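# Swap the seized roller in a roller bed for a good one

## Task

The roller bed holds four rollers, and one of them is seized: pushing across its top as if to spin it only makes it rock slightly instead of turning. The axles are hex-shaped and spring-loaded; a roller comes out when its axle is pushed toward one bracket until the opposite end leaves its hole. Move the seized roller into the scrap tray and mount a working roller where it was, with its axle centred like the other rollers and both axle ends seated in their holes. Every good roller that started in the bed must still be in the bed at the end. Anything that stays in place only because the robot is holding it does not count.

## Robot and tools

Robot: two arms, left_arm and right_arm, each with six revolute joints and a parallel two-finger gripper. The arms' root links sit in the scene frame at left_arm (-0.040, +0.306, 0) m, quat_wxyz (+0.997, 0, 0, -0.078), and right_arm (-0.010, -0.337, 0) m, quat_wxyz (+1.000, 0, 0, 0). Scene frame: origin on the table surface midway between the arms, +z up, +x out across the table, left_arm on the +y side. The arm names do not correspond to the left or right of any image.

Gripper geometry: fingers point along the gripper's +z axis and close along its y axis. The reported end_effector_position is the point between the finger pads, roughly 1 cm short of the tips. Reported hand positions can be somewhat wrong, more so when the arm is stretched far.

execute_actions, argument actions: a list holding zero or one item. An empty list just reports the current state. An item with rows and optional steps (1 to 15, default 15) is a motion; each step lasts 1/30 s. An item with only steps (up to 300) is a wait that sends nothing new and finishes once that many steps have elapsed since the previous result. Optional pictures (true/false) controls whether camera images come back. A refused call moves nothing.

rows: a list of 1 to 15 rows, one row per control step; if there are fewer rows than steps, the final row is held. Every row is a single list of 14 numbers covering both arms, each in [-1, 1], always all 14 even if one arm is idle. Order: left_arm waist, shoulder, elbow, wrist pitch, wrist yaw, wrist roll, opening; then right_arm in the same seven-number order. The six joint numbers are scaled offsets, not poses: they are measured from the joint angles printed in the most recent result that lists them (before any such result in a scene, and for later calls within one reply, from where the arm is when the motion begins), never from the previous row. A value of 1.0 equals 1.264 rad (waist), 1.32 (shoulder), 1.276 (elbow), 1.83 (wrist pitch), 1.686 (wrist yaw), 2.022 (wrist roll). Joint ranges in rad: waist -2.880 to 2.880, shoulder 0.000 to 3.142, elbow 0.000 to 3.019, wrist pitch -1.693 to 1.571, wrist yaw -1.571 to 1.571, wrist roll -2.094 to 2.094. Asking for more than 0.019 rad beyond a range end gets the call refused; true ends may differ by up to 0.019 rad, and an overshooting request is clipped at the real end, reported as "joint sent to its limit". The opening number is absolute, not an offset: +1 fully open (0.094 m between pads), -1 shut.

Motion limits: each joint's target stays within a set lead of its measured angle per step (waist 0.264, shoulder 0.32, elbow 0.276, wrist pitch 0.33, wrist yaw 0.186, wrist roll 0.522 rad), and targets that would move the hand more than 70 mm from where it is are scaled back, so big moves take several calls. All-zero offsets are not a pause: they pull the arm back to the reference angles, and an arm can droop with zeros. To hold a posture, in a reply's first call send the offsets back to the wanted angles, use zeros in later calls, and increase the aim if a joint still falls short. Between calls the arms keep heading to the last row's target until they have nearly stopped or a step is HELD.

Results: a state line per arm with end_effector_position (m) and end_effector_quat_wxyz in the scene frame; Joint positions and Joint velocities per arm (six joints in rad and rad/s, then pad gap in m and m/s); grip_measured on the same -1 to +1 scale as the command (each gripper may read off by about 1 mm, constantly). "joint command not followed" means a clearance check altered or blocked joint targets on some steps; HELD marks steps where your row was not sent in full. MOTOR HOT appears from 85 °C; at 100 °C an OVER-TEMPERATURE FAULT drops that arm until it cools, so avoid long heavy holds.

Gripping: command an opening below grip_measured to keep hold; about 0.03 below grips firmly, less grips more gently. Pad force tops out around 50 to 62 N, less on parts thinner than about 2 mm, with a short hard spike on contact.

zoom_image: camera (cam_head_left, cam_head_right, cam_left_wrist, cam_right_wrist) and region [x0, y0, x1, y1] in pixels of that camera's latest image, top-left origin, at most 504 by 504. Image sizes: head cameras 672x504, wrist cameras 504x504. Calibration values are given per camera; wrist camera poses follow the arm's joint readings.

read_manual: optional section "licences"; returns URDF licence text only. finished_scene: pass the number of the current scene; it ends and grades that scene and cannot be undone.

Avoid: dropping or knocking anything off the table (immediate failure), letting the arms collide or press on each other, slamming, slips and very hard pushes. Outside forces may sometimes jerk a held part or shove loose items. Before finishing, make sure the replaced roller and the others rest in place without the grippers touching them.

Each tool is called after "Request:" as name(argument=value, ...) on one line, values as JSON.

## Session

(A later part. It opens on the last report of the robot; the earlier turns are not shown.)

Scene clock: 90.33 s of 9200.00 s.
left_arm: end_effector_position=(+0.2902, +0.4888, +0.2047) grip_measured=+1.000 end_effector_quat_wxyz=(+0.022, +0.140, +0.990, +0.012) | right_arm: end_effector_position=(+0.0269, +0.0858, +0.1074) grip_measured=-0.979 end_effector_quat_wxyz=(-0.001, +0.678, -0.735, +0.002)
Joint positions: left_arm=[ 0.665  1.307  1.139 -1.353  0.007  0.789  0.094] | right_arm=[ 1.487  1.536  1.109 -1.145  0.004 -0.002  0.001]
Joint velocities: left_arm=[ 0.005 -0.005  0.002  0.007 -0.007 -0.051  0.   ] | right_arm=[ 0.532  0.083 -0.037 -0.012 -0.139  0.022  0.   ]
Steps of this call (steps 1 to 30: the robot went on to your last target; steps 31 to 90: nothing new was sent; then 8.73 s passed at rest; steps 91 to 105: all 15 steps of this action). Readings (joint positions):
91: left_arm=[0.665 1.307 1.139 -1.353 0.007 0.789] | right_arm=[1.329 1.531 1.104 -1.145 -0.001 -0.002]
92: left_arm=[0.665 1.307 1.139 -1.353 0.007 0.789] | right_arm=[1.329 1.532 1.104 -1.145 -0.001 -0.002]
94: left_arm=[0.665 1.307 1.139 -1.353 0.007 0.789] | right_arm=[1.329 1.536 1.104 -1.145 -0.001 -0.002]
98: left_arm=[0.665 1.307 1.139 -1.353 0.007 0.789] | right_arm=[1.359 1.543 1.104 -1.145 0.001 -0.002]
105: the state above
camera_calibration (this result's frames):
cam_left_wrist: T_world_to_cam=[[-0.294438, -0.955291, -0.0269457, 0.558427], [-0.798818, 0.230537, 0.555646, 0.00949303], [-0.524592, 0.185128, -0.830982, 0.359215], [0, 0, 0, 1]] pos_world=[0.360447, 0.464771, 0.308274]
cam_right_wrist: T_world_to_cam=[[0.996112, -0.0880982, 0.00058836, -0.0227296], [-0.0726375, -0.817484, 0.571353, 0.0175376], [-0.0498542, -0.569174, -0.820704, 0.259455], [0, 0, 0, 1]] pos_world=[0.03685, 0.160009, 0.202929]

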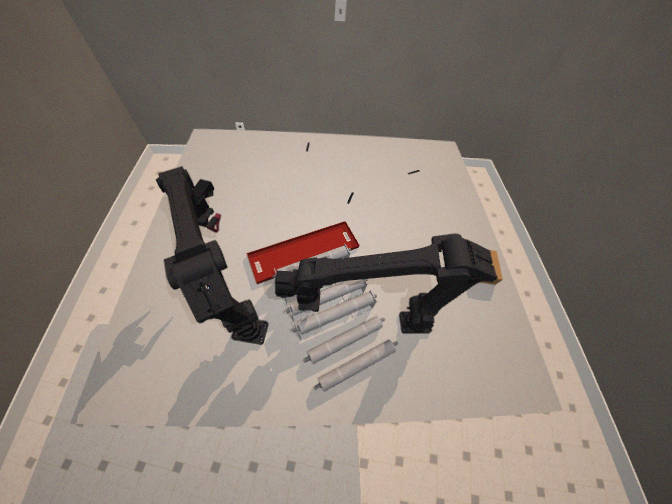

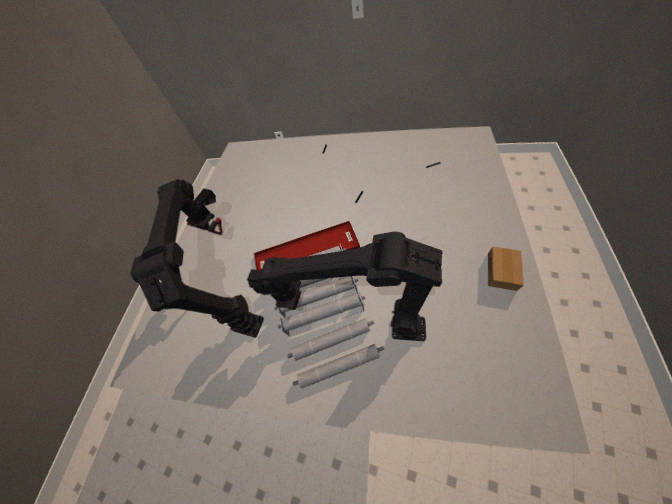

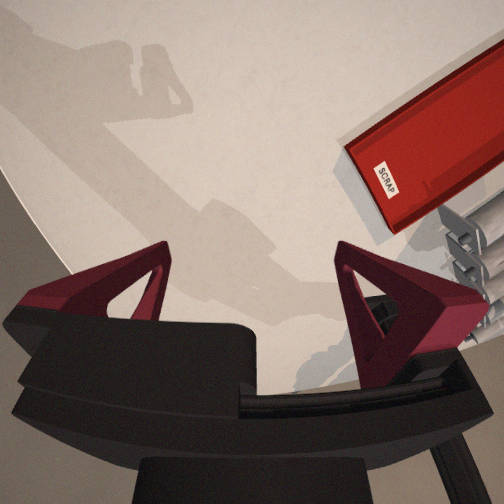

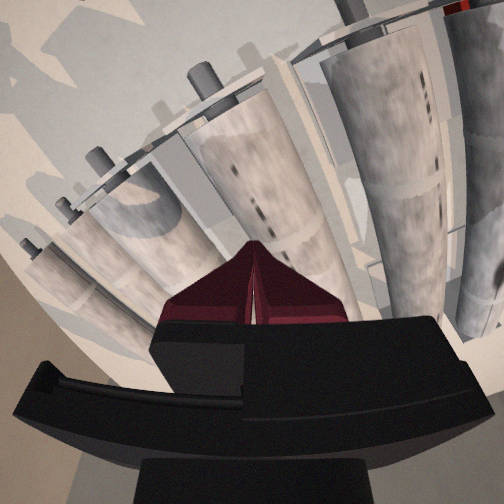

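Request:
execute_actions(actions=[{"rows":[[0,0.01,0.01,0,0,0,1,0.01,0.018,-0.004,0,0,0,-1],[0,0.01,0.01,0,0,0,1,-0.005,0.018,-0.004,0,0,0,-1],[0,0.01,0.01,0,0,0,1,-0.02,0.018,-0.004,0,0,0,-1],[0,0.01,0.01,0,0,0,1,-0.035,0.018,-0.004,0,0,0,-1],[0,0.01,0.01,0,0,0,1,-0.05,0.018,-0.004,0,0,0,-1],[0,0.01,0.01,0,0,0,1,-0.065,0.018,-0.004,0,0,0,-1],[0,0.01,0.01,0,0,0,1,-0.08,0.018,-0.004,0,0,0,-1],[0,0.01,0.01,0,0,0,1,-0.095,0.018,-0.004,0,0,0,-1],[0,0.01,0.01,0,0,0,1,-0.11,0.018,-0.004,0,0,0,-1],[0,0.01,0.01,0,0,0,1,-0.125,0.018,-0.004,0,0,0,-1],[0,0.01,0.01,0,0,0,1,-0.135,0.018,-0.004,0,0,0,-1]],"steps":15}])

Request:
execute_actions(actions=[{"rows":[[0,0,0,0,0,0,1,-0.012,0.018,-0.004,0,0,0,-1],[0,0,0,0,0,0,1,-0.025,0.018,-0.004,0,0,0,-1],[0,0,0,0,0,0,1,-0.04,0.018,-0.004,0,0,0,-1],[0,0,0,0,0,0,1,-0.055,0.018,-0.004,0,0,0,-1],[0,0,0,0,0,0,1,-0.07,0.018,-0.004,0,0,0,-1],[0,0,0,0,0,0,1,-0.085,0.018,-0.004,0,0,0,-1],[0,0,0,0,0,0,1,-0.1,0.018,-0.004,0,0,0,-1],[0,0,0,0,0,0,1,-0.115,0.018,-0.004,0,0,0,-1],[0,0,0,0,0,0,1,-0.13,0.018,-0.004,0,0,0,-1],[0,0,0,0,0,0,1,-0.145,0.018,-0.004,0,0,0,-1],[0,0,0,0,0,0,1,-0.16,0.018,-0.004,0,0,0,-1],[0,0,0,0,0,0,1,-0.175,0.018,-0.004,0,0,0,-1],[0,0,0,0,0,0,1,-0.185,0.018,-0.004,0,0,0,-1]],"steps":15}], pictures=false)

Request:
execute_actions(actions=[{"steps":8}])

Scene clock: 107.97 s of 9200.00 s.
left_arm: end_effector_position=(+0.2902, +0.4888, +0.2047) grip_measured=+1.000 end_effector_quat_wxyz=(+0.022, +0.140, +0.990, +0.012) | right_arm: end_effector_position=(+0.1030, +0.0713, +0.1053) grip_measured=-0.979 end_effector_quat_wxyz=(-0.002, -0.608, +0.794, -0.005)
Joint positions: left_arm=[ 0.665  1.307  1.139 -1.353  0.007  0.789  0.094] | right_arm=[ 1.304  1.541  1.109 -1.148  0.005 -0.002  0.001]
Joint velocities: left_arm=[ 0.005 -0.005  0.017  0.012 -0.037 -0.022  0.   ] | right_arm=[-0.161  0.005 -0.002 -0.007 -0.066  0.051  0.   ]
Steps of this call (steps 1 to 30: the robot went on to your last target; steps 31 to 90: nothing new was sent; then 14.13 s passed at rest; steps 91 to 105: all 15 steps of this action). Readings (joint positions):
91: left_arm=[0.665 1.307 1.139 -1.353 0.007 0.789] | right_arm=[1.520 1.544 1.109 -1.145 0.001 -0.002]
92: left_arm=[0.665 1.307 1.139 -1.353 0.007 0.789] | right_arm=[1.518 1.544 1.109 -1.145 0.001 -0.002]
94: left_arm=[0.665 1.307 1.139 -1.353 0.007 0.789] | right_arm=[1.503 1.544 1.109 -1.145 0.001 -0.002]
98: left_arm=[0.665 1.307 1.139 -1.353 0.007 0.789] | right_arm=[1.442 1.535 1.109 -1.148 -0.014 -0.002]
105: the state above
camera_calibration (this result's frames):
cam_left_wrist: T_world_to_cam=[[-0.294438, -0.955291, -0.0269457, 0.558427], [-0.798818, 0.230537, 0.555646, 0.00949303], [-0.524592, 0.185128, -0.830982, 0.359215], [0, 0, 0, 1]] pos_world=[0.360447, 0.464771, 0.308274]
cam_right_wrist: T_world_to_cam=[[0.963522, -0.267626, 0.00138077, -0.0836968], [-0.219238, -0.786333, 0.577595, 0.0246979], [-0.153493, -0.556828, -0.816322, 0.262601], [0, 0, 0, 1]] pos_world=[0.126366, 0.143245, 0.200217]

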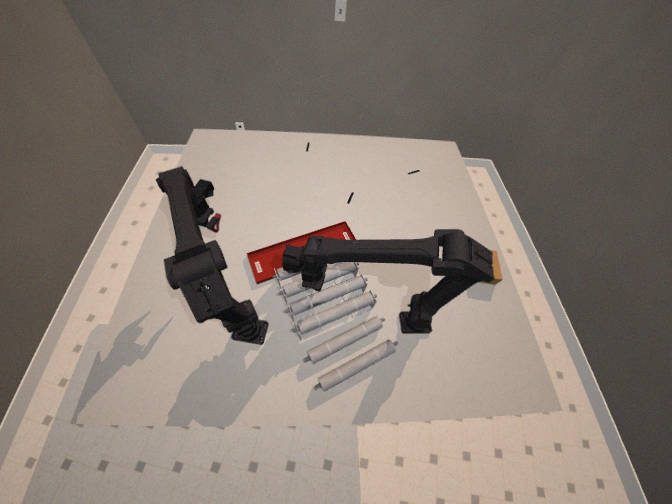

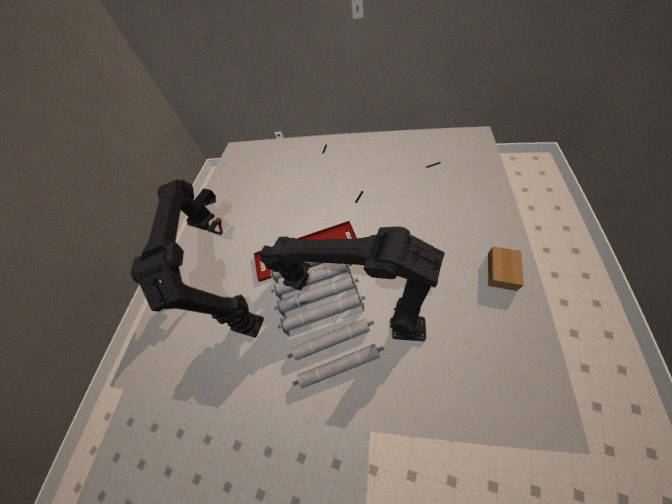

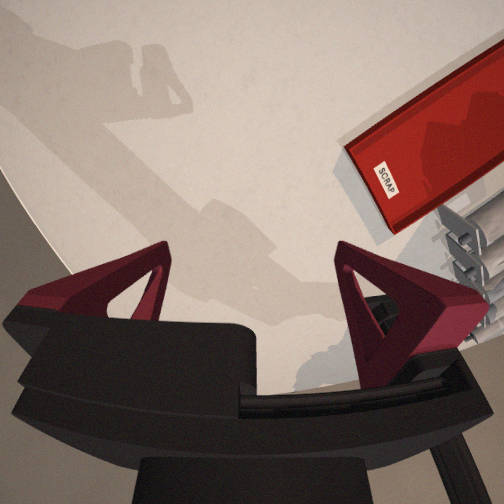

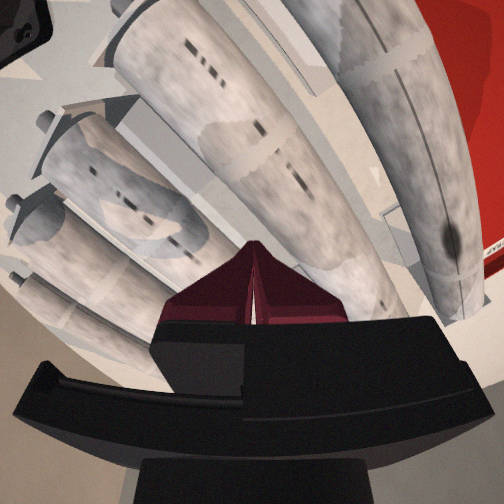

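Scene clock: 108.47 s of 9200.00 s.
left_arm: end_effector_position=(+0.2902, +0.4888, +0.2047) grip_measured=+1.000 end_effector_quat_wxyz=(+0.022, +0.140, +0.990, +0.012) | right_arm: end_effector_position=(+0.1912, +0.0346, +0.1053) grip_measured=-0.979 end_effector_quat_wxyz=(-0.004, -0.514, +0.858, -0.005)
Joint positions: left_arm=[ 0.665  1.307  1.139 -1.353  0.007  0.789  0.094] | right_arm=[ 1.077  1.541  1.109 -1.152  0.005 -0.002  0.001]
Joint velocities: left_arm=[-0.005 -0.015 -0.012 -0.002 -0.022 -0.037  0.   ] | right_arm=[-0.493  0.054 -0.002  0.002  0.051 -0.007  0.   ]
Steps of this call (steps 1 to 15: all 15 steps of this action). Readings (joint positions):
1: left_arm=[0.665 1.307 1.139 -1.353 0.007 0.789] | right_arm=[1.299 1.542 1.109 -1.148 0.005 -0.002]
2: left_arm=[0.665 1.307 1.139 -1.353 0.007 0.789] | right_arm=[1.296 1.542 1.109 -1.148 0.005 -0.002]
4: left_arm=[0.665 1.307 1.139 -1.353 0.007 0.789] | right_arm=[1.284 1.544 1.109 -1.148 0.005 -0.002]
8: left_arm=[0.665 1.307 1.139 -1.353 0.007 0.789] | right_arm=[1.231 1.539 1.109 -1.152 -0.016 -0.002]
15: the state above

Scene clock: 108.73 s of 9200.00 s.
left_arm: end_effector_position=(+0.2902, +0.4888, +0.2047) grip_measured=+1.000 end_effector_quat_wxyz=(+0.022, +0.140, +0.990, +0.012) | right_arm: end_effector_position=(+0.1985, +0.0304, +0.1029) grip_measured=-0.979 end_effector_quat_wxyz=(-0.007, -0.506, +0.863, -0.007)
Joint positions: left_arm=[ 0.665  1.307  1.139 -1.353  0.007  0.789  0.094] | right_arm=[ 1.058  1.547  1.109 -1.152  0.006 -0.002  0.001]
Joint velocities: left_arm=[-0.005 -0.005 -0.002 -0.007  0.022  0.007  0.   ] | right_arm=[-0.015 -0.005 -0.002 -0.007 -0.007 -0.037  0.001]
Steps of this call (steps 1 to 8: the robot went on to your last target). Readings (joint positions):
1: left_arm=[0.665 1.307 1.139 -1.353 0.007 0.789] | right_arm=[1.064 1.544 1.109 -1.152 0.006 -0.002]
2: left_arm=[0.665 1.307 1.139 -1.353 0.007 0.789] | right_arm=[1.057 1.545 1.109 -1.152 0.006 -0.002]
4: left_arm=[0.665 1.307 1.139 -1.353 0.007 0.789] | right_arm=[1.056 1.547 1.109 -1.152 0.006 -0.002]
8: the state above
camera_calibration (this result's frames):
cam_left_wrist: T_world_to_cam=[[-0.294438, -0.955291, -0.0269457, 0.558427], [-0.798818, 0.230537, 0.555646, 0.00949303], [-0.524592, 0.185128, -0.830982, 0.359215], [0, 0, 0, 1]] pos_world=[0.360447, 0.464771, 0.308274]
cam_right_wrist: T_world_to_cam=[[0.869328, -0.494231, 0.00218322, -0.161131], [-0.401604, -0.703814, 0.585969, 0.0476837], [-0.288067, -0.510276, -0.810331, 0.277166], [0, 0, 0, 1]] pos_world=[0.239068, 0.0953554, 0.197006]

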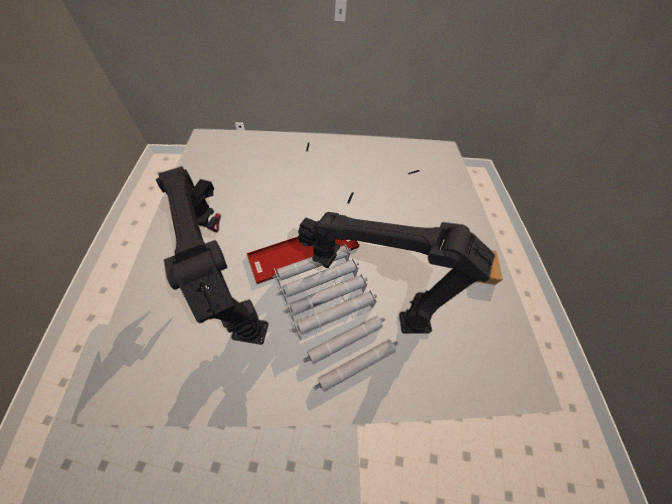

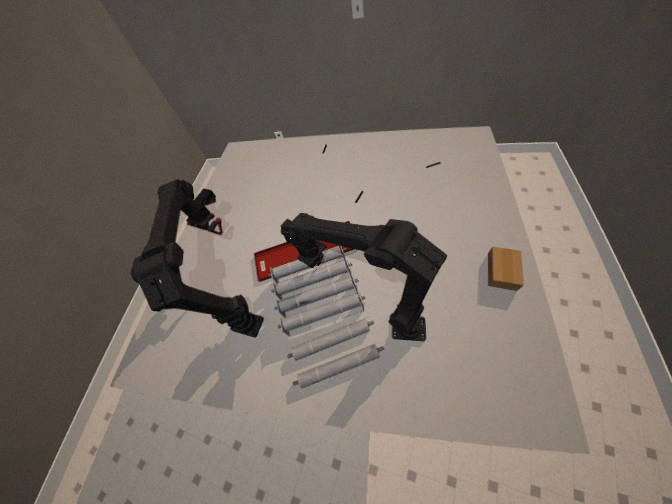

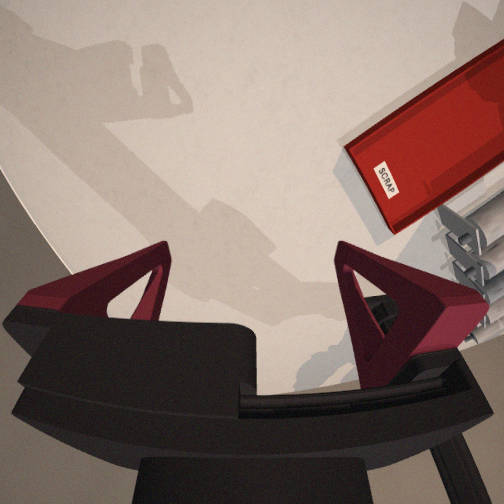

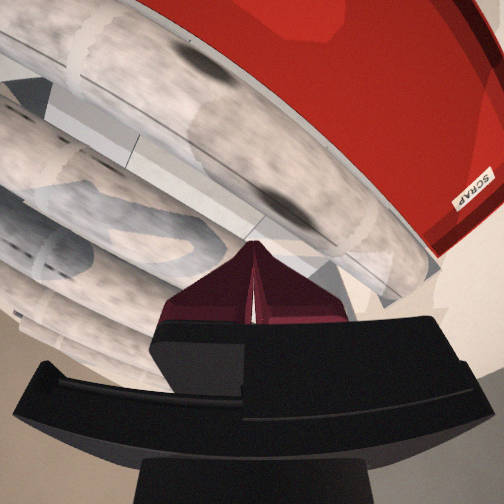

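Request:
execute_actions(actions=[{"rows":[[0,0.01,0.01,0,0,0,1,-0.012,0.008,0,0.006,0,0,-1],[0,0.01,0.01,0,0,0,1,-0.02,0.01,0,0.012,0,0,-1],[0,0.01,0.01,0,0,0,1,-0.03,0.012,0,0.018,0,0,-1],[0,0.01,0.01,0,0,0,1,-0.04,0.012,0,0.024,0,0,-1],[0,0.01,0.01,0,0,0,1,-0.05,0.012,0,0.03,0,0,-1],[0,0.01,0.01,0,0,0,1,-0.06,0.012,0,0.036,0,0,-1],[0,0.01,0.01,0,0,0,1,-0.07,0.012,0,0.042,0,0,-1],[0,0.01,0.01,0,0,0,1,-0.08,0.012,0,0.048,0,0,-1],[0,0.01,0.01,0,0,0,1,-0.09,0.012,0,0.054,0,0,-1],[0,0.01,0.01,0,0,0,1,-0.1,0.012,0,0.06,0,0,-1],[0,0.01,0.01,0,0,0,1,-0.11,0.012,0,0.066,0,0,-1],[0,0.01,0.01,0,0,0,1,-0.12,0.012,0,0.072,0,0,-1]],"steps":15}])

Scene clock: 119.67 s of 9200.00 s.
left_arm: end_effector_position=(+0.2902, +0.4888, +0.2047) grip_measured=+1.000 end_effector_quat_wxyz=(+0.022, +0.140, +0.990, +0.012) | right_arm: end_effector_position=(+0.2640, +0.0217, +0.1081) grip_measured=-0.979 end_effector_quat_wxyz=(+0.049, -0.444, +0.894, +0.022)
Joint positions: left_arm=[ 0.665  1.307  1.139 -1.353  0.007  0.789  0.094] | right_arm=[ 0.92   1.538  1.109 -1.035  0.004 -0.002  0.001]
Joint velocities: left_arm=[ 0.005 -0.005 -0.007 -0.002 -0.022 -0.007  0.   ] | right_arm=[-0.337  0.044 -0.022  0.051  0.081  0.051 -0.001]
Steps of this call (steps 1 to 30: the robot went on to your last target; steps 31 to 90: nothing new was sent; then 7.43 s passed at rest; steps 91 to 105: all 15 steps of this action). Readings (joint positions):
91: left_arm=[0.665 1.307 1.139 -1.353 0.007 0.789] | right_arm=[1.058 1.547 1.109 -1.152 0.006 -0.002]
92: left_arm=[0.665 1.307 1.139 -1.353 0.007 0.789] | right_arm=[1.057 1.547 1.109 -1.150 0.006 -0.002]
94: left_arm=[0.665 1.307 1.139 -1.353 0.007 0.789] | right_arm=[1.049 1.547 1.109 -1.137 0.006 -0.002]
98: left_arm=[0.665 1.307 1.139 -1.353 0.007 0.789] | right_arm=[1.007 1.546 1.109 -1.109 -0.010 -0.002]
105: the state above
camera_calibration (this result's frames):
cam_left_wrist: T_world_to_cam=[[-0.294438, -0.955291, -0.0269457, 0.558427], [-0.798818, 0.230537, 0.555646, 0.00949303], [-0.524592, 0.185128, -0.830982, 0.359215], [0, 0, 0, 1]] pos_world=[0.360447, 0.464771, 0.308274]
cam_right_wrist: T_world_to_cam=[[0.793485, -0.608589, -0.000593342, -0.199585], [-0.534026, -0.696736, 0.478931, 0.111204], [-0.291886, -0.379708, -0.877852, 0.301293], [0, 0, 0, 1]] pos_world=[0.305697, 0.0704179, 0.211113]

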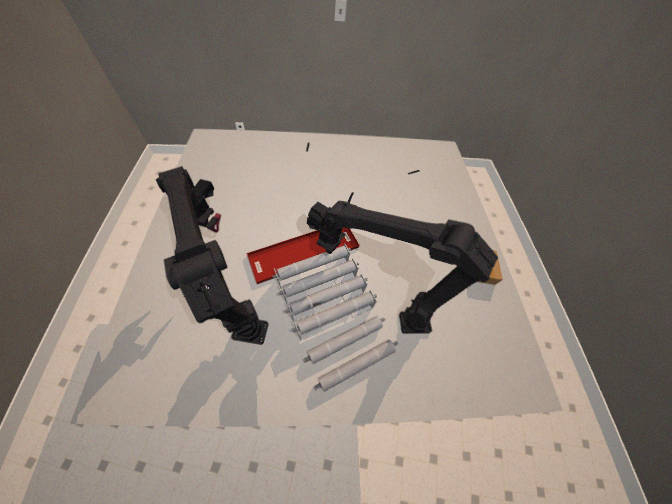

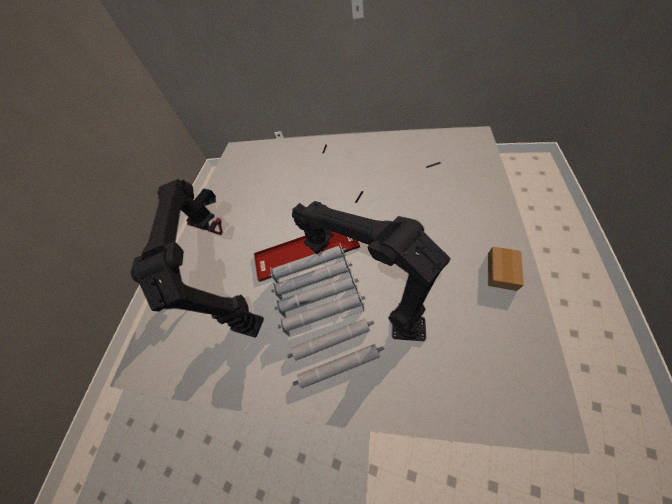

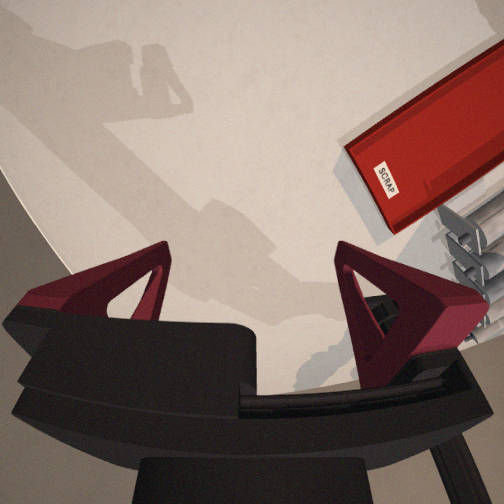

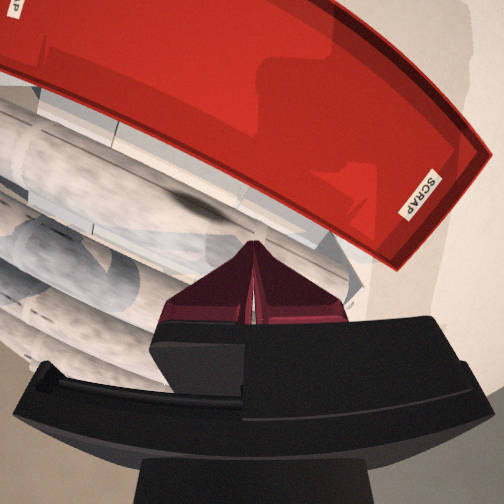

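Request:
execute_actions(actions=[{"rows":[[0,0.01,0.01,0,0,0,1,0,-0.02,0.01,0,0,0,-1],[0,0.01,0.01,0,0,0,1,0,-0.035,0.01,0,0,0,-1],[0,0.01,0.01,0,0,0,1,0,-0.04,0.01,0,0,0,-1],[0,0.01,0.01,0,0,0,1,0.03,-0.04,0.01,-0.01,0,0,-1],[0,0.01,0.01,0,0,0,1,0.08,-0.04,0.01,-0.03,0,0,-1],[0,0.01,0.01,0,0,0,1,0.14,-0.04,0.01,-0.05,0,0,-1],[0,0.01,0.01,0,0,0,1,0.21,-0.04,0.01,-0.07,0,0,-1],[0,0.01,0.01,0,0,0,1,0.28,-0.04,0.01,-0.09,0,0,-1],[0,0.01,0.01,0,0,0,1,0.35,-0.04,0.01,-0.105,0,0,-1],[0,0.01,0.01,0,0,0,1,0.42,-0.04,0.01,-0.105,0,0,-1],[0,0.01,0.01,0,0,0,1,0.48,-0.04,0.01,-0.105,0,0,-1],[0,0.01,0.01,0,0,0,1,0.53,-0.04,0.01,-0.105,0,0,-1],[0,0.01,0.01,0,0,0,1,0.57,-0.04,0.01,-0.105,0,0,-1],[0,0.01,0.01,0,0,0,1,0.6,-0.04,0.01,-0.105,0,0,-1],[0,0.01,0.01,0,0,0,1,0.615,-0.04,0.01,-0.105,0,0,-1]],"steps":15}], pictures=false)

Request:
execute_actions(actions=[{"steps":15}])

Scene clock: 134.37 s of 9200.00 s.
left_arm: end_effector_position=(+0.2902, +0.4888, +0.2047) grip_measured=+1.000 end_effector_quat_wxyz=(+0.022, +0.140, +0.990, +0.012) | right_arm: end_effector_position=(+0.0620, +0.0710, +0.1235) grip_measured=-0.979 end_effector_quat_wxyz=(+0.001, -0.645, +0.764, -0.004)
Joint positions: left_arm=[ 0.665  1.307  1.139 -1.353  0.007  0.789  0.094] | right_arm=[ 1.4    1.495  1.109 -1.189  0.007 -0.002  0.001]
Joint velocities: left_arm=[-0.015 -0.024 -0.007 -0.012  0.066 -0.066  0.   ] | right_arm=[ 1.734  0.005  0.002 -0.11  -0.022 -0.022  0.001]
Steps of this call (steps 1 to 30: the robot went on to your last target; steps 31 to 90: nothing new was sent; then 11.20 s passed at rest; steps 91 to 105: all 15 steps of this action). Readings (joint positions):
91: left_arm=[0.665 1.307 1.139 -1.353 0.007 0.789] | right_arm=[0.904 1.542 1.109 -1.032 0.006 -0.002]
92: left_arm=[0.665 1.307 1.139 -1.353 0.007 0.789] | right_arm=[0.904 1.539 1.109 -1.032 0.006 -0.002]
94: left_arm=[0.665 1.307 1.139 -1.353 0.007 0.789] | right_arm=[0.908 1.527 1.109 -1.034 0.006 -0.002]
98: left_arm=[0.665 1.307 1.139 -1.353 0.007 0.789] | right_arm=[1.012 1.499 1.109 -1.102 0.008 -0.002]
105: the state above

Scene clock: 134.87 s of 9200.00 s.
left_arm: end_effector_position=(+0.2902, +0.4888, +0.2047) grip_measured=+1.000 end_effector_quat_wxyz=(+0.022, +0.140, +0.990, +0.012) | right_arm: end_effector_position=(-0.0630, +0.0671, +0.1237) grip_measured=-0.979 end_effector_quat_wxyz=(+0.009, +0.753, -0.658, +0.013)
Joint positions: left_arm=[ 0.665  1.307  1.139 -1.353  0.007  0.789  0.094] | right_arm=[ 1.704  1.495  1.109 -1.216  0.003 -0.002  0.001]
Joint velocities: left_arm=[-0.015 -0.015  0.012  0.002  0.007  0.037  0.   ] | right_arm=[-0.093 -0.005  0.007  0.002 -0.051 -0.007 -0.001]
Steps of this call (steps 1 to 15: the robot went on to your last target). Readings (joint positions):
1: left_arm=[0.665 1.307 1.139 -1.353 0.007 0.789] | right_arm=[1.461 1.495 1.109 -1.192 0.007 -0.002]
2: left_arm=[0.665 1.307 1.139 -1.353 0.007 0.789] | right_arm=[1.522 1.495 1.109 -1.196 0.007 -0.002]
4: left_arm=[0.665 1.307 1.139 -1.353 0.007 0.789] | right_arm=[1.641 1.495 1.109 -1.204 0.004 -0.002]
8: left_arm=[0.665 1.307 1.139 -1.353 0.007 0.789] | right_arm=[1.749 1.495 1.109 -1.214 -0.002 -0.002]
15: the state above
camera_calibration (this result's frames):
cam_left_wrist: T_world_to_cam=[[-0.294438, -0.955291, -0.0269457, 0.558427], [-0.798818, 0.230537, 0.555646, 0.00949303], [-0.524592, 0.185128, -0.830982, 0.359215], [0, 0, 0, 1]] pos_world=[0.360447, 0.464771, 0.308274]
cam_right_wrist: T_world_to_cam=[[0.991715, 0.12845, -0.0012003, 0.0505969], [0.103841, -0.796141, 0.596135, -0.00691481], [0.0756182, -0.591321, -0.802884, 0.26483], [0, 0, 0, 1]] pos_world=[-0.0694857, 0.144595, 0.21681]

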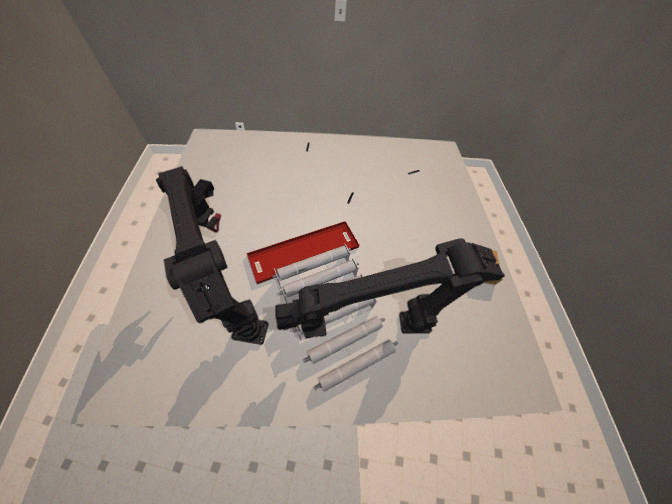

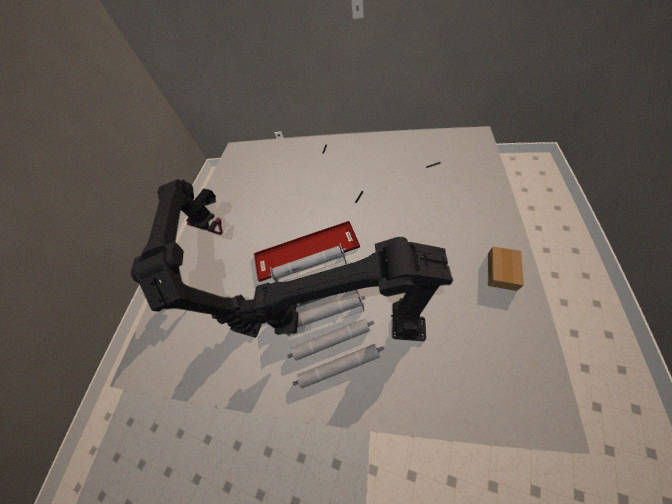

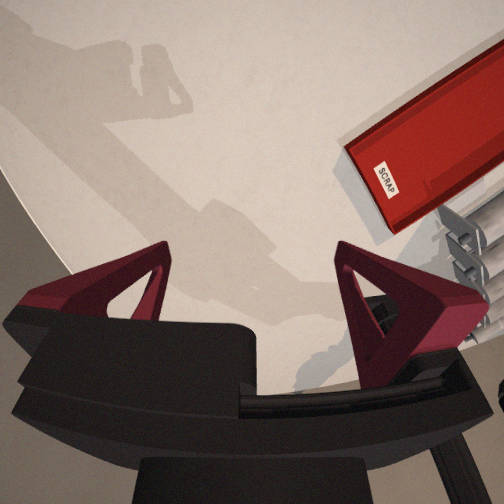

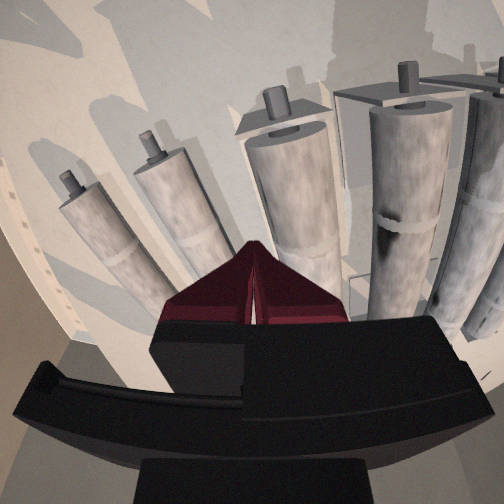

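Request:
execute_actions(actions=[{"rows":[[0,0.01,0.01,0,0,0,1,0,0.025,0,0,0,0,-1],[0,0.01,0.01,0,0,0,1,0,0.035,0,0,0,0,-1],[0,0.01,0.01,0,0,0,1,0,0.045,0,0,0,0,-1],[0,0.01,0.01,0,0,0,1,0,0.052,0,0,0,0,-1],[0,0.01,0.01,0,0,0,1,0,0.055,0,0,0,0,-1]],"steps":10}], pictures=false)

Request:
execute_actions(actions=[{"rows":[[0,0,0,0,0,0,1,-0.012,0.014,0,0,0,0,-1],[0,0,0,0,0,0,1,-0.025,0.014,0,0,0,0,-1],[0,0,0,0,0,0,1,-0.04,0.014,0,0,0,0,-1],[0,0,0,0,0,0,1,-0.055,0.014,0,0,0,0,-1],[0,0,0,0,0,0,1,-0.07,0.014,0,0,0,0,-1],[0,0,0,0,0,0,1,-0.085,0.014,0,0,0,0,-1],[0,0,0,0,0,0,1,-0.1,0.014,0,0,0,0,-1],[0,0,0,0,0,0,1,-0.115,0.014,0,0,0,0,-1],[0,0,0,0,0,0,1,-0.13,0.014,0,0,0,0,-1],[0,0,0,0,0,0,1,-0.145,0.014,0,0,0,0,-1],[0,0,0,0,0,0,1,-0.155,0.014,0,0,0,0,-1]],"steps":15}])

Scene clock: 147.50 s of 9200.00 s.
left_arm: end_effector_position=(+0.2902, +0.4888, +0.2047) grip_measured=+1.000 end_effector_quat_wxyz=(+0.022, +0.140, +0.990, +0.012) | right_arm: end_effector_position=(-0.0622, +0.0659, +0.0986) grip_measured=-0.979 end_effector_quat_wxyz=(+0.031, +0.752, -0.658, +0.037)
Joint positions: left_arm=[ 0.665  1.307  1.139 -1.353  0.007  0.789  0.094] | right_arm=[ 1.702  1.561  1.109 -1.216  0.003 -0.002  0.001]
Joint velocities: left_arm=[ 0.005 -0.005  0.002 -0.002  0.022 -0.007  0.   ] | right_arm=[-0.005  0.063  0.007 -0.007 -0.051  0.007  0.001]
Steps of this call (steps 1 to 15: the robot went on to your last target; steps 16 to 90: nothing new was sent; then 9.30 s passed at rest; steps 91 to 100: all 10 steps of this action). Readings (joint positions):
91: left_arm=[0.665 1.307 1.139 -1.353 0.007 0.789] | right_arm=[1.702 1.497 1.109 -1.216 0.003 -0.002]
92: left_arm=[0.665 1.307 1.139 -1.353 0.007 0.789] | right_arm=[1.702 1.499 1.109 -1.216 0.003 -0.002]
94: left_arm=[0.665 1.307 1.139 -1.353 0.007 0.789] | right_arm=[1.702 1.511 1.109 -1.216 0.003 -0.002]
98: left_arm=[0.665 1.307 1.139 -1.353 0.007 0.789] | right_arm=[1.702 1.550 1.109 -1.216 0.003 -0.002]
100: the state above

Scene clock: 148.00 s of 9200.00 s.
left_arm: end_effector_position=(+0.2902, +0.4888, +0.2047) grip_measured=+1.000 end_effector_quat_wxyz=(+0.022, +0.140, +0.990, +0.012) | right_arm: end_effector_position=(-0.0138, +0.0665, +0.1081) grip_measured=-0.979 end_effector_quat_wxyz=(+0.035, +0.709, -0.704, +0.027)
Joint positions: left_arm=[ 0.665  1.307  1.139 -1.353  0.007  0.789  0.094] | right_arm=[ 1.577  1.537  1.109 -1.23  -0.012 -0.002  0.001]
Joint velocities: left_arm=[-0.005  0.005 -0.012 -0.017 -0.022  0.037  0.   ] | right_arm=[-0.728  0.054  0.017  0.002  0.3   -0.051  0.   ]
Steps of this call (steps 1 to 15: all 15 steps of this action). Readings (joint positions):
1: left_arm=[0.665 1.307 1.139 -1.353 0.007 0.789] | right_arm=[1.702 1.563 1.109 -1.216 0.003 -0.002]
2: left_arm=[0.665 1.307 1.139 -1.353 0.007 0.789] | right_arm=[1.701 1.564 1.109 -1.216 0.003 -0.002]
4: left_arm=[0.665 1.307 1.139 -1.353 0.007 0.789] | right_arm=[1.689 1.564 1.109 -1.216 0.002 -0.002]
8: left_arm=[0.665 1.307 1.139 -1.353 0.007 0.789] | right_arm=[1.652 1.563 1.109 -1.222 -0.052 -0.002]
15: the state above
camera_calibration (this result's frames):
cam_left_wrist: T_world_to_cam=[[-0.294438, -0.955291, -0.0269457, 0.558427], [-0.798818, 0.230537, 0.555646, 0.00949303], [-0.524592, 0.185128, -0.830982, 0.359215], [0, 0, 0, 1]] pos_world=[0.360447, 0.464771, 0.308274]
cam_right_wrist: T_world_to_cam=[[0.999887, 0.000494348, -0.0150449, 0.012019], [0.00999939, -0.768897, 0.639295, -0.0109316], [-0.011252, -0.639373, -0.768814, 0.246607], [0, 0, 0, 1]] pos_world=[-0.00913348, 0.149263, 0.196764]

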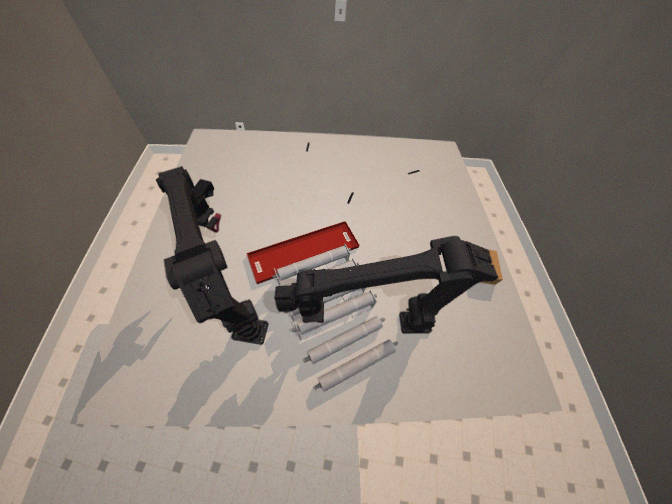

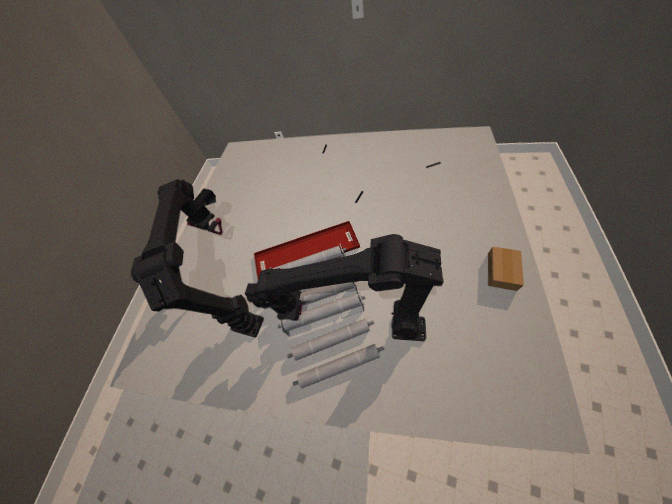

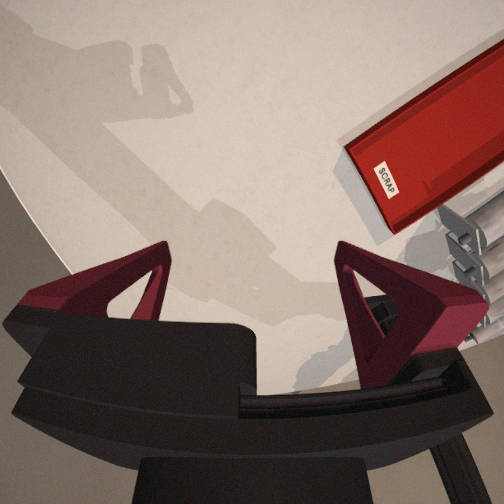

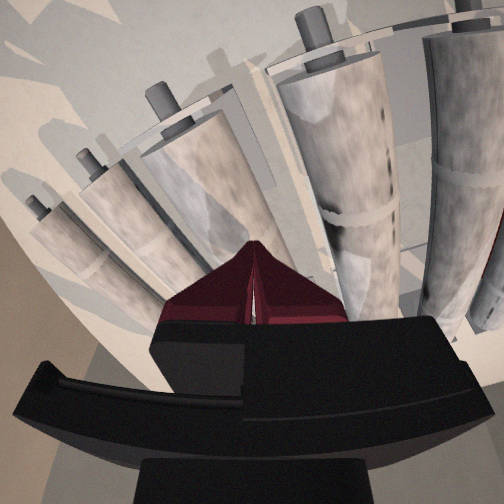

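Request:
execute_actions(actions=[])

Request:
zoom_image(camera="cam_head_right", region=[260, 270, 400, 370])

Scene clock: 150.53 s of 9200.00 s.
left_arm: end_effector_position=(+0.2902, +0.4888, +0.2047) grip_measured=+1.000 end_effector_quat_wxyz=(+0.022, +0.140, +0.990, +0.012) | right_arm: end_effector_position=(+0.0217, +0.0653, +0.0968) grip_measured=-0.979 end_effector_quat_wxyz=(+0.040, +0.679, -0.732, +0.039)
Joint positions: left_arm=[ 0.665  1.307  1.139 -1.353  0.007  0.789  0.094] | right_arm=[ 1.495  1.566  1.109 -1.227  0.003 -0.002  0.001]
Joint velocities: left_arm=[-0.015 -0.015 -0.007  0.007  0.007 -0.007  0.   ] | right_arm=[-0.005  0.024 -0.002  0.002 -0.007  0.007 -0.001]
Steps of this call (steps 1 to 30: the robot went on to your last target; steps 31 to 76: nothing new was sent). Readings (joint positions):
1: left_arm=[0.665 1.307 1.139 -1.353 0.007 0.789] | right_arm=[1.552 1.541 1.109 -1.229 -0.004 -0.002]
2: left_arm=[0.665 1.307 1.139 -1.353 0.007 0.789] | right_arm=[1.529 1.546 1.109 -1.228 -0.000 -0.002]
4: left_arm=[0.665 1.307 1.139 -1.353 0.007 0.789] | right_arm=[1.499 1.556 1.109 -1.227 0.003 -0.002]
8: left_arm=[0.665 1.307 1.139 -1.353 0.007 0.789] | right_arm=[1.495 1.566 1.109 -1.227 0.003 -0.002]
76: the state above
All arms were judged still, so your last target was given up. Only a new action makes them travel on or press farther. Fingers that are still opening or closing keep moving.
camera_calibration (this result's frames):
cam_left_wrist: T_world_to_cam=[[-0.294438, -0.955291, -0.0269457, 0.558427], [-0.798818, 0.230537, 0.555646, 0.00949303], [-0.524592, 0.185128, -0.830982, 0.359215], [0, 0, 0, 1]] pos_world=[0.360447, 0.464771, 0.308274]
cam_right_wrist: T_world_to_cam=[[0.996779, -0.0801973, -0.000501571, -0.0197372], [-0.0599871, -0.749707, 0.659046, -0.00665171], [-0.0532297, -0.656893, -0.752103, 0.237982], [0, 0, 0, 1]] pos_world=[0.0319424, 0.149759, 0.183361]

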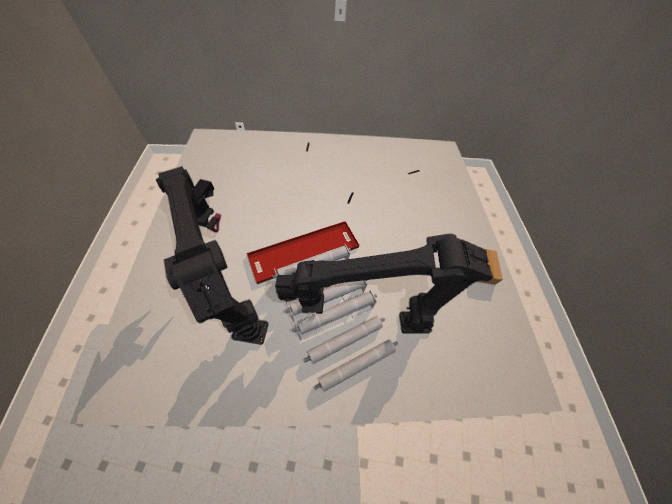

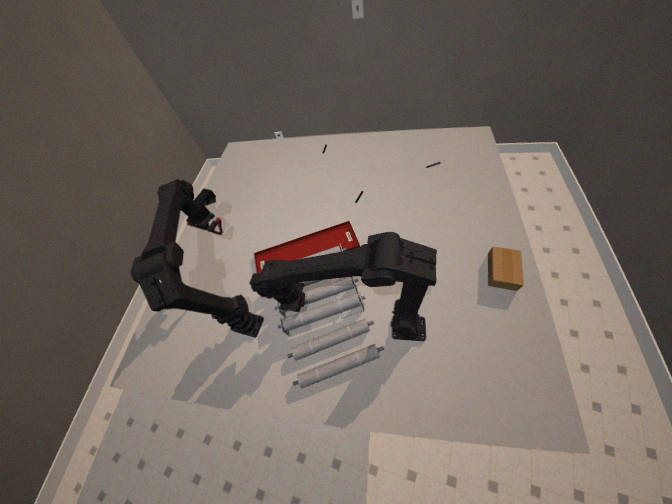

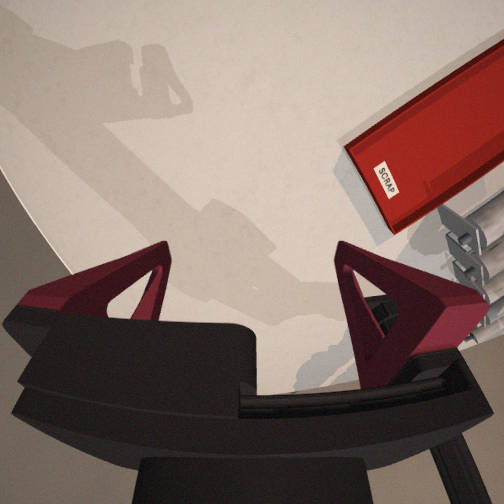

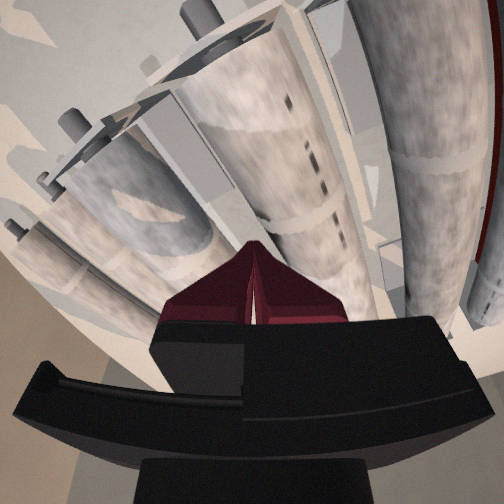

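Region (260, 270, 400, 370) of cam_head_right's 672x504 image, scaled by 3.600, with more detail than that image has; it fills the top 360 rows of this view, and the rest is white.

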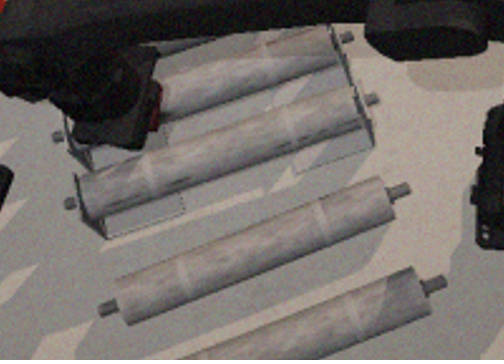

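Request:
execute_actions(actions=[{"rows":[[0,0.01,0.01,0,0,0,1,0,-0.03,0.01,0,0,0,-1],[0,0.01,0.01,0,0,0,1,0,-0.06,0.01,0,0,0,-1],[0,0.01,0.01,0,0,0,1,0,-0.1,0.01,0,0,0,-1],[0,0.01,0.01,0,0,0,1,0,-0.14,0.01,0,0,0,-1],[0,0.01,0.01,0,0,0,1,0,-0.19,0,-0.01,0,-0.05,-1],[0,0.01,0.01,0,0,0,1,-0.04,-0.24,-0.03,-0.02,-0.03,-0.12,-1],[0,0.01,0.01,0,0,0,1,-0.1,-0.29,-0.07,-0.03,-0.07,-0.2,-0.8],[0,0.01,0.01,0,0,0,1,-0.18,-0.34,-0.11,-0.04,-0.11,-0.28,-0.6],[0,0.01,0.01,0,0,0,1,-0.27,-0.39,-0.15,-0.05,-0.15,-0.36,-0.4],[0,0.01,0.01,0,0,0,1,-0.37,-0.44,-0.2,-0.06,-0.2,-0.44,-0.4],[0,0.01,0.01,0,0,0,1,-0.47,-0.49,-0.25,-0.07,-0.25,-0.52,-0.4],[0,0.01,0.01,0,0,0,1,-0.57,-0.53,-0.3,-0.08,-0.3,-0.6,-0.4],[0,0.01,0.01,0,0,0,1,-0.67,-0.57,-0.34,-0.09,-0.34,-0.68,-0.4],[0,0.01,0.01,0,0,0,1,-0.77,-0.6,-0.38,-0.1,-0.37,-0.75,-0.4],[0,0.01,0.01,0,0,0,1,-0.865,-0.617,-0.4,-0.1,-0.37,-0.783,-0.4]],"steps":15}], pictures=false)

Request:
execute_actions(actions=[{"steps":30}], pictures=false)

Scene clock: 199.30 s of 9200.00 s.
left_arm: end_effector_position=(+0.2902, +0.4888, +0.2047) grip_measured=+1.000 end_effector_quat_wxyz=(+0.022, +0.140, +0.990, +0.012) | right_arm: end_effector_position=(+0.0292, -0.0717, +0.2156) grip_measured=-0.402 end_effector_quat_wxyz=(-0.003, +0.720, -0.643, -0.260)
Joint positions: left_arm=[ 0.665  1.307  1.139 -1.353  0.007  0.789  0.094] | right_arm=[ 1.111  0.896  0.814 -1.328 -0.503 -0.532  0.028]
Joint velocities: left_arm=[-0.005 -0.005  0.002 -0.012  0.066 -0.081  0.   ] | right_arm=[-1.802 -1.734 -1.448 -0.486 -1.516 -1.736 -0.001]
Steps of this call (steps 1 to 90: nothing new was sent; then 45.27 s passed at rest; steps 91 to 105: all 15 steps of this action). Readings (joint positions):
91: left_arm=[0.665 1.307 1.139 -1.353 0.007 0.789] | right_arm=[1.495 1.564 1.109 -1.227 0.003 -0.002]
92: left_arm=[0.665 1.307 1.139 -1.353 0.007 0.789] | right_arm=[1.495 1.559 1.109 -1.227 0.003 -0.002]
94: left_arm=[0.665 1.307 1.139 -1.353 0.007 0.789] | right_arm=[1.495 1.526 1.109 -1.227 0.003 -0.002]
98: left_arm=[0.665 1.307 1.139 -1.353 0.007 0.789] | right_arm=[1.463 1.345 1.076 -1.238 -0.103 -0.145]
105: the state above

Scene clock: 200.30 s of 9200.00 s.
left_arm: end_effector_position=(+0.2902, +0.4888, +0.2047) grip_measured=+1.000 end_effector_quat_wxyz=(+0.022, +0.140, +0.990, +0.012) | right_arm: end_effector_position=(+0.1094, -0.1805, +0.1639) grip_measured=-0.402 end_effector_quat_wxyz=(-0.174, +0.791, -0.530, -0.250)
Joint positions: left_arm=[ 0.665  1.307  1.139 -1.353  0.007  0.789  0.094] | right_arm=[ 0.388  0.747  0.59  -1.403 -0.619 -1.569  0.028]
Joint velocities: left_arm=[-0.015 -0.015 -0.002 -0.012 -0.007 -0.022  0.   ] | right_arm=[ 0.015 -0.005 -0.007 -0.012  0.051 -0.095 -0.   ]
Steps of this call (steps 1 to 30: the robot went on to your last target). Readings (joint positions):
1: left_arm=[0.665 1.307 1.139 -1.353 0.007 0.789] | right_arm=[1.046 0.839 0.761 -1.346 -0.555 -0.604]
2: left_arm=[0.665 1.307 1.139 -1.353 0.007 0.789] | right_arm=[0.970 0.789 0.709 -1.364 -0.591 -0.694]
4: left_arm=[0.665 1.307 1.139 -1.353 0.007 0.789] | right_arm=[0.786 0.727 0.626 -1.393 -0.613 -0.892]
8: left_arm=[0.665 1.307 1.139 -1.353 0.007 0.789] | right_arm=[0.431 0.736 0.590 -1.403 -0.616 -1.261]
30: the state above

Request:
execute_actions(actions=[])

Scene clock: 226.87 s of 9200.00 s.
left_arm: end_effector_position=(+0.2902, +0.4888, +0.2047) grip_measured=+1.000 end_effector_quat_wxyz=(+0.022, +0.140, +0.990, +0.012) | right_arm: end_effector_position=(+0.1094, -0.1805, +0.1639) grip_measured=-0.402 end_effector_quat_wxyz=(-0.174, +0.792, -0.529, -0.250)
Joint positions: left_arm=[ 0.665  1.307  1.139 -1.353  0.007  0.789  0.094] | right_arm=[ 0.388  0.747  0.59  -1.403 -0.619 -1.572  0.028]
Joint velocities: left_arm=[ 0.005  0.005 -0.007 -0.002  0.022 -0.095  0.   ] | right_arm=[-0.015 -0.005 -0.002 -0.007 -0.007 -0.037 -0.   ]
Steps of this call (steps 1 to 15: the robot went on to your last target; steps 16 to 90: nothing new was sent; then 23.57 s passed at rest). Readings (joint positions):
1: left_arm=[0.665 1.307 1.139 -1.353 0.007 0.789] | right_arm=[0.388 0.747 0.590 -1.403 -0.619 -1.570]
2: left_arm=[0.665 1.307 1.139 -1.353 0.007 0.789] | right_arm=[0.388 0.747 0.590 -1.403 -0.619 -1.570]
4: left_arm=[0.665 1.307 1.139 -1.353 0.007 0.789] | right_arm=[0.388 0.747 0.590 -1.403 -0.619 -1.571]
8: left_arm=[0.665 1.307 1.139 -1.353 0.007 0.789] | right_arm=[0.388 0.747 0.590 -1.403 -0.619 -1.571]
90: the state above
All arms were judged still, so your last target was given up. Only a new action makes them travel on or press farther. Fingers that are still opening or closing keep moving.
camera_calibration (this result's frames):
cam_left_wrist: T_world_to_cam=[[-0.294438, -0.955291, -0.0269457, 0.558427], [-0.798818, 0.230537, 0.555646, 0.00949303], [-0.524592, 0.185128, -0.830982, 0.359215], [0, 0, 0, 1]] pos_world=[0.360447, 0.464771, 0.308274]
cam_right_wrist: T_world_to_cam=[[0.926516, 0.376232, 0.00416071, -0.037517], [0.376254, -0.92644, -0.0118706, -0.199621], [-0.000611425, 0.0125637, -0.999921, 0.287355], [0, 0, 0, 1]] pos_world=[0.110044, -0.174432, 0.285119]

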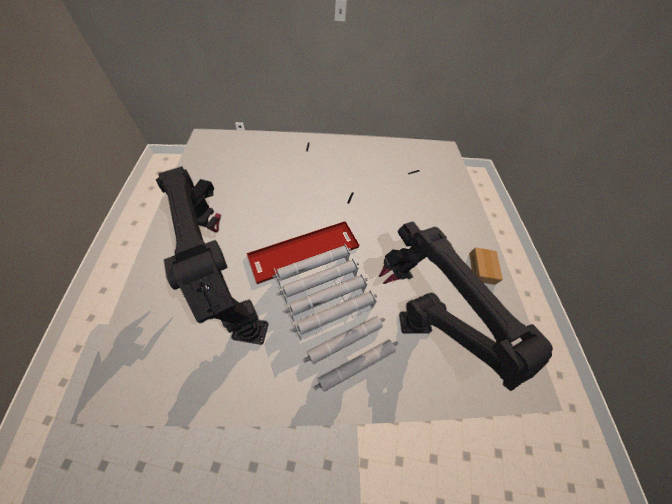

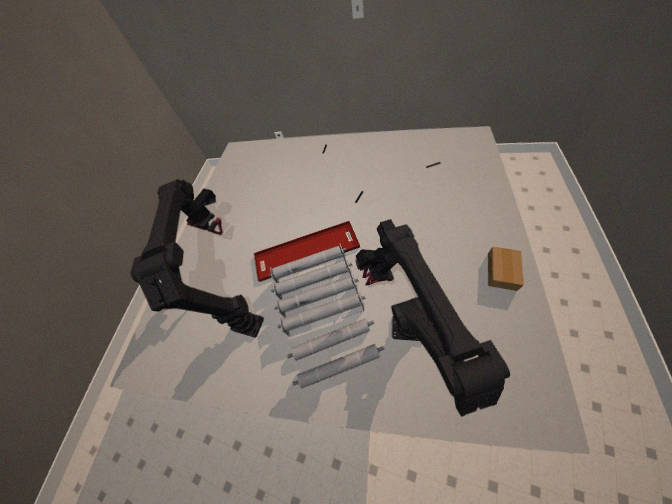

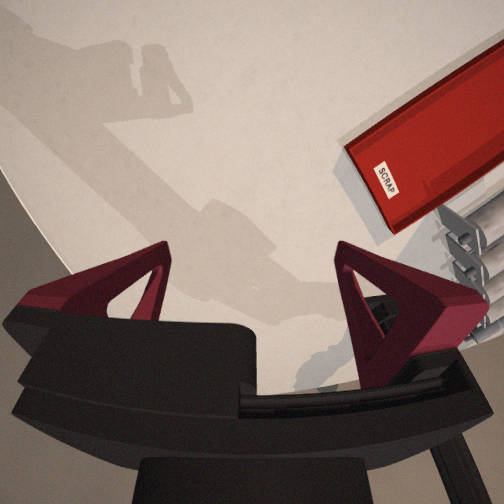

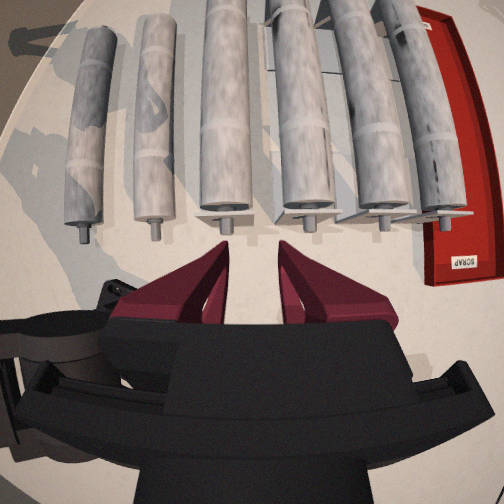

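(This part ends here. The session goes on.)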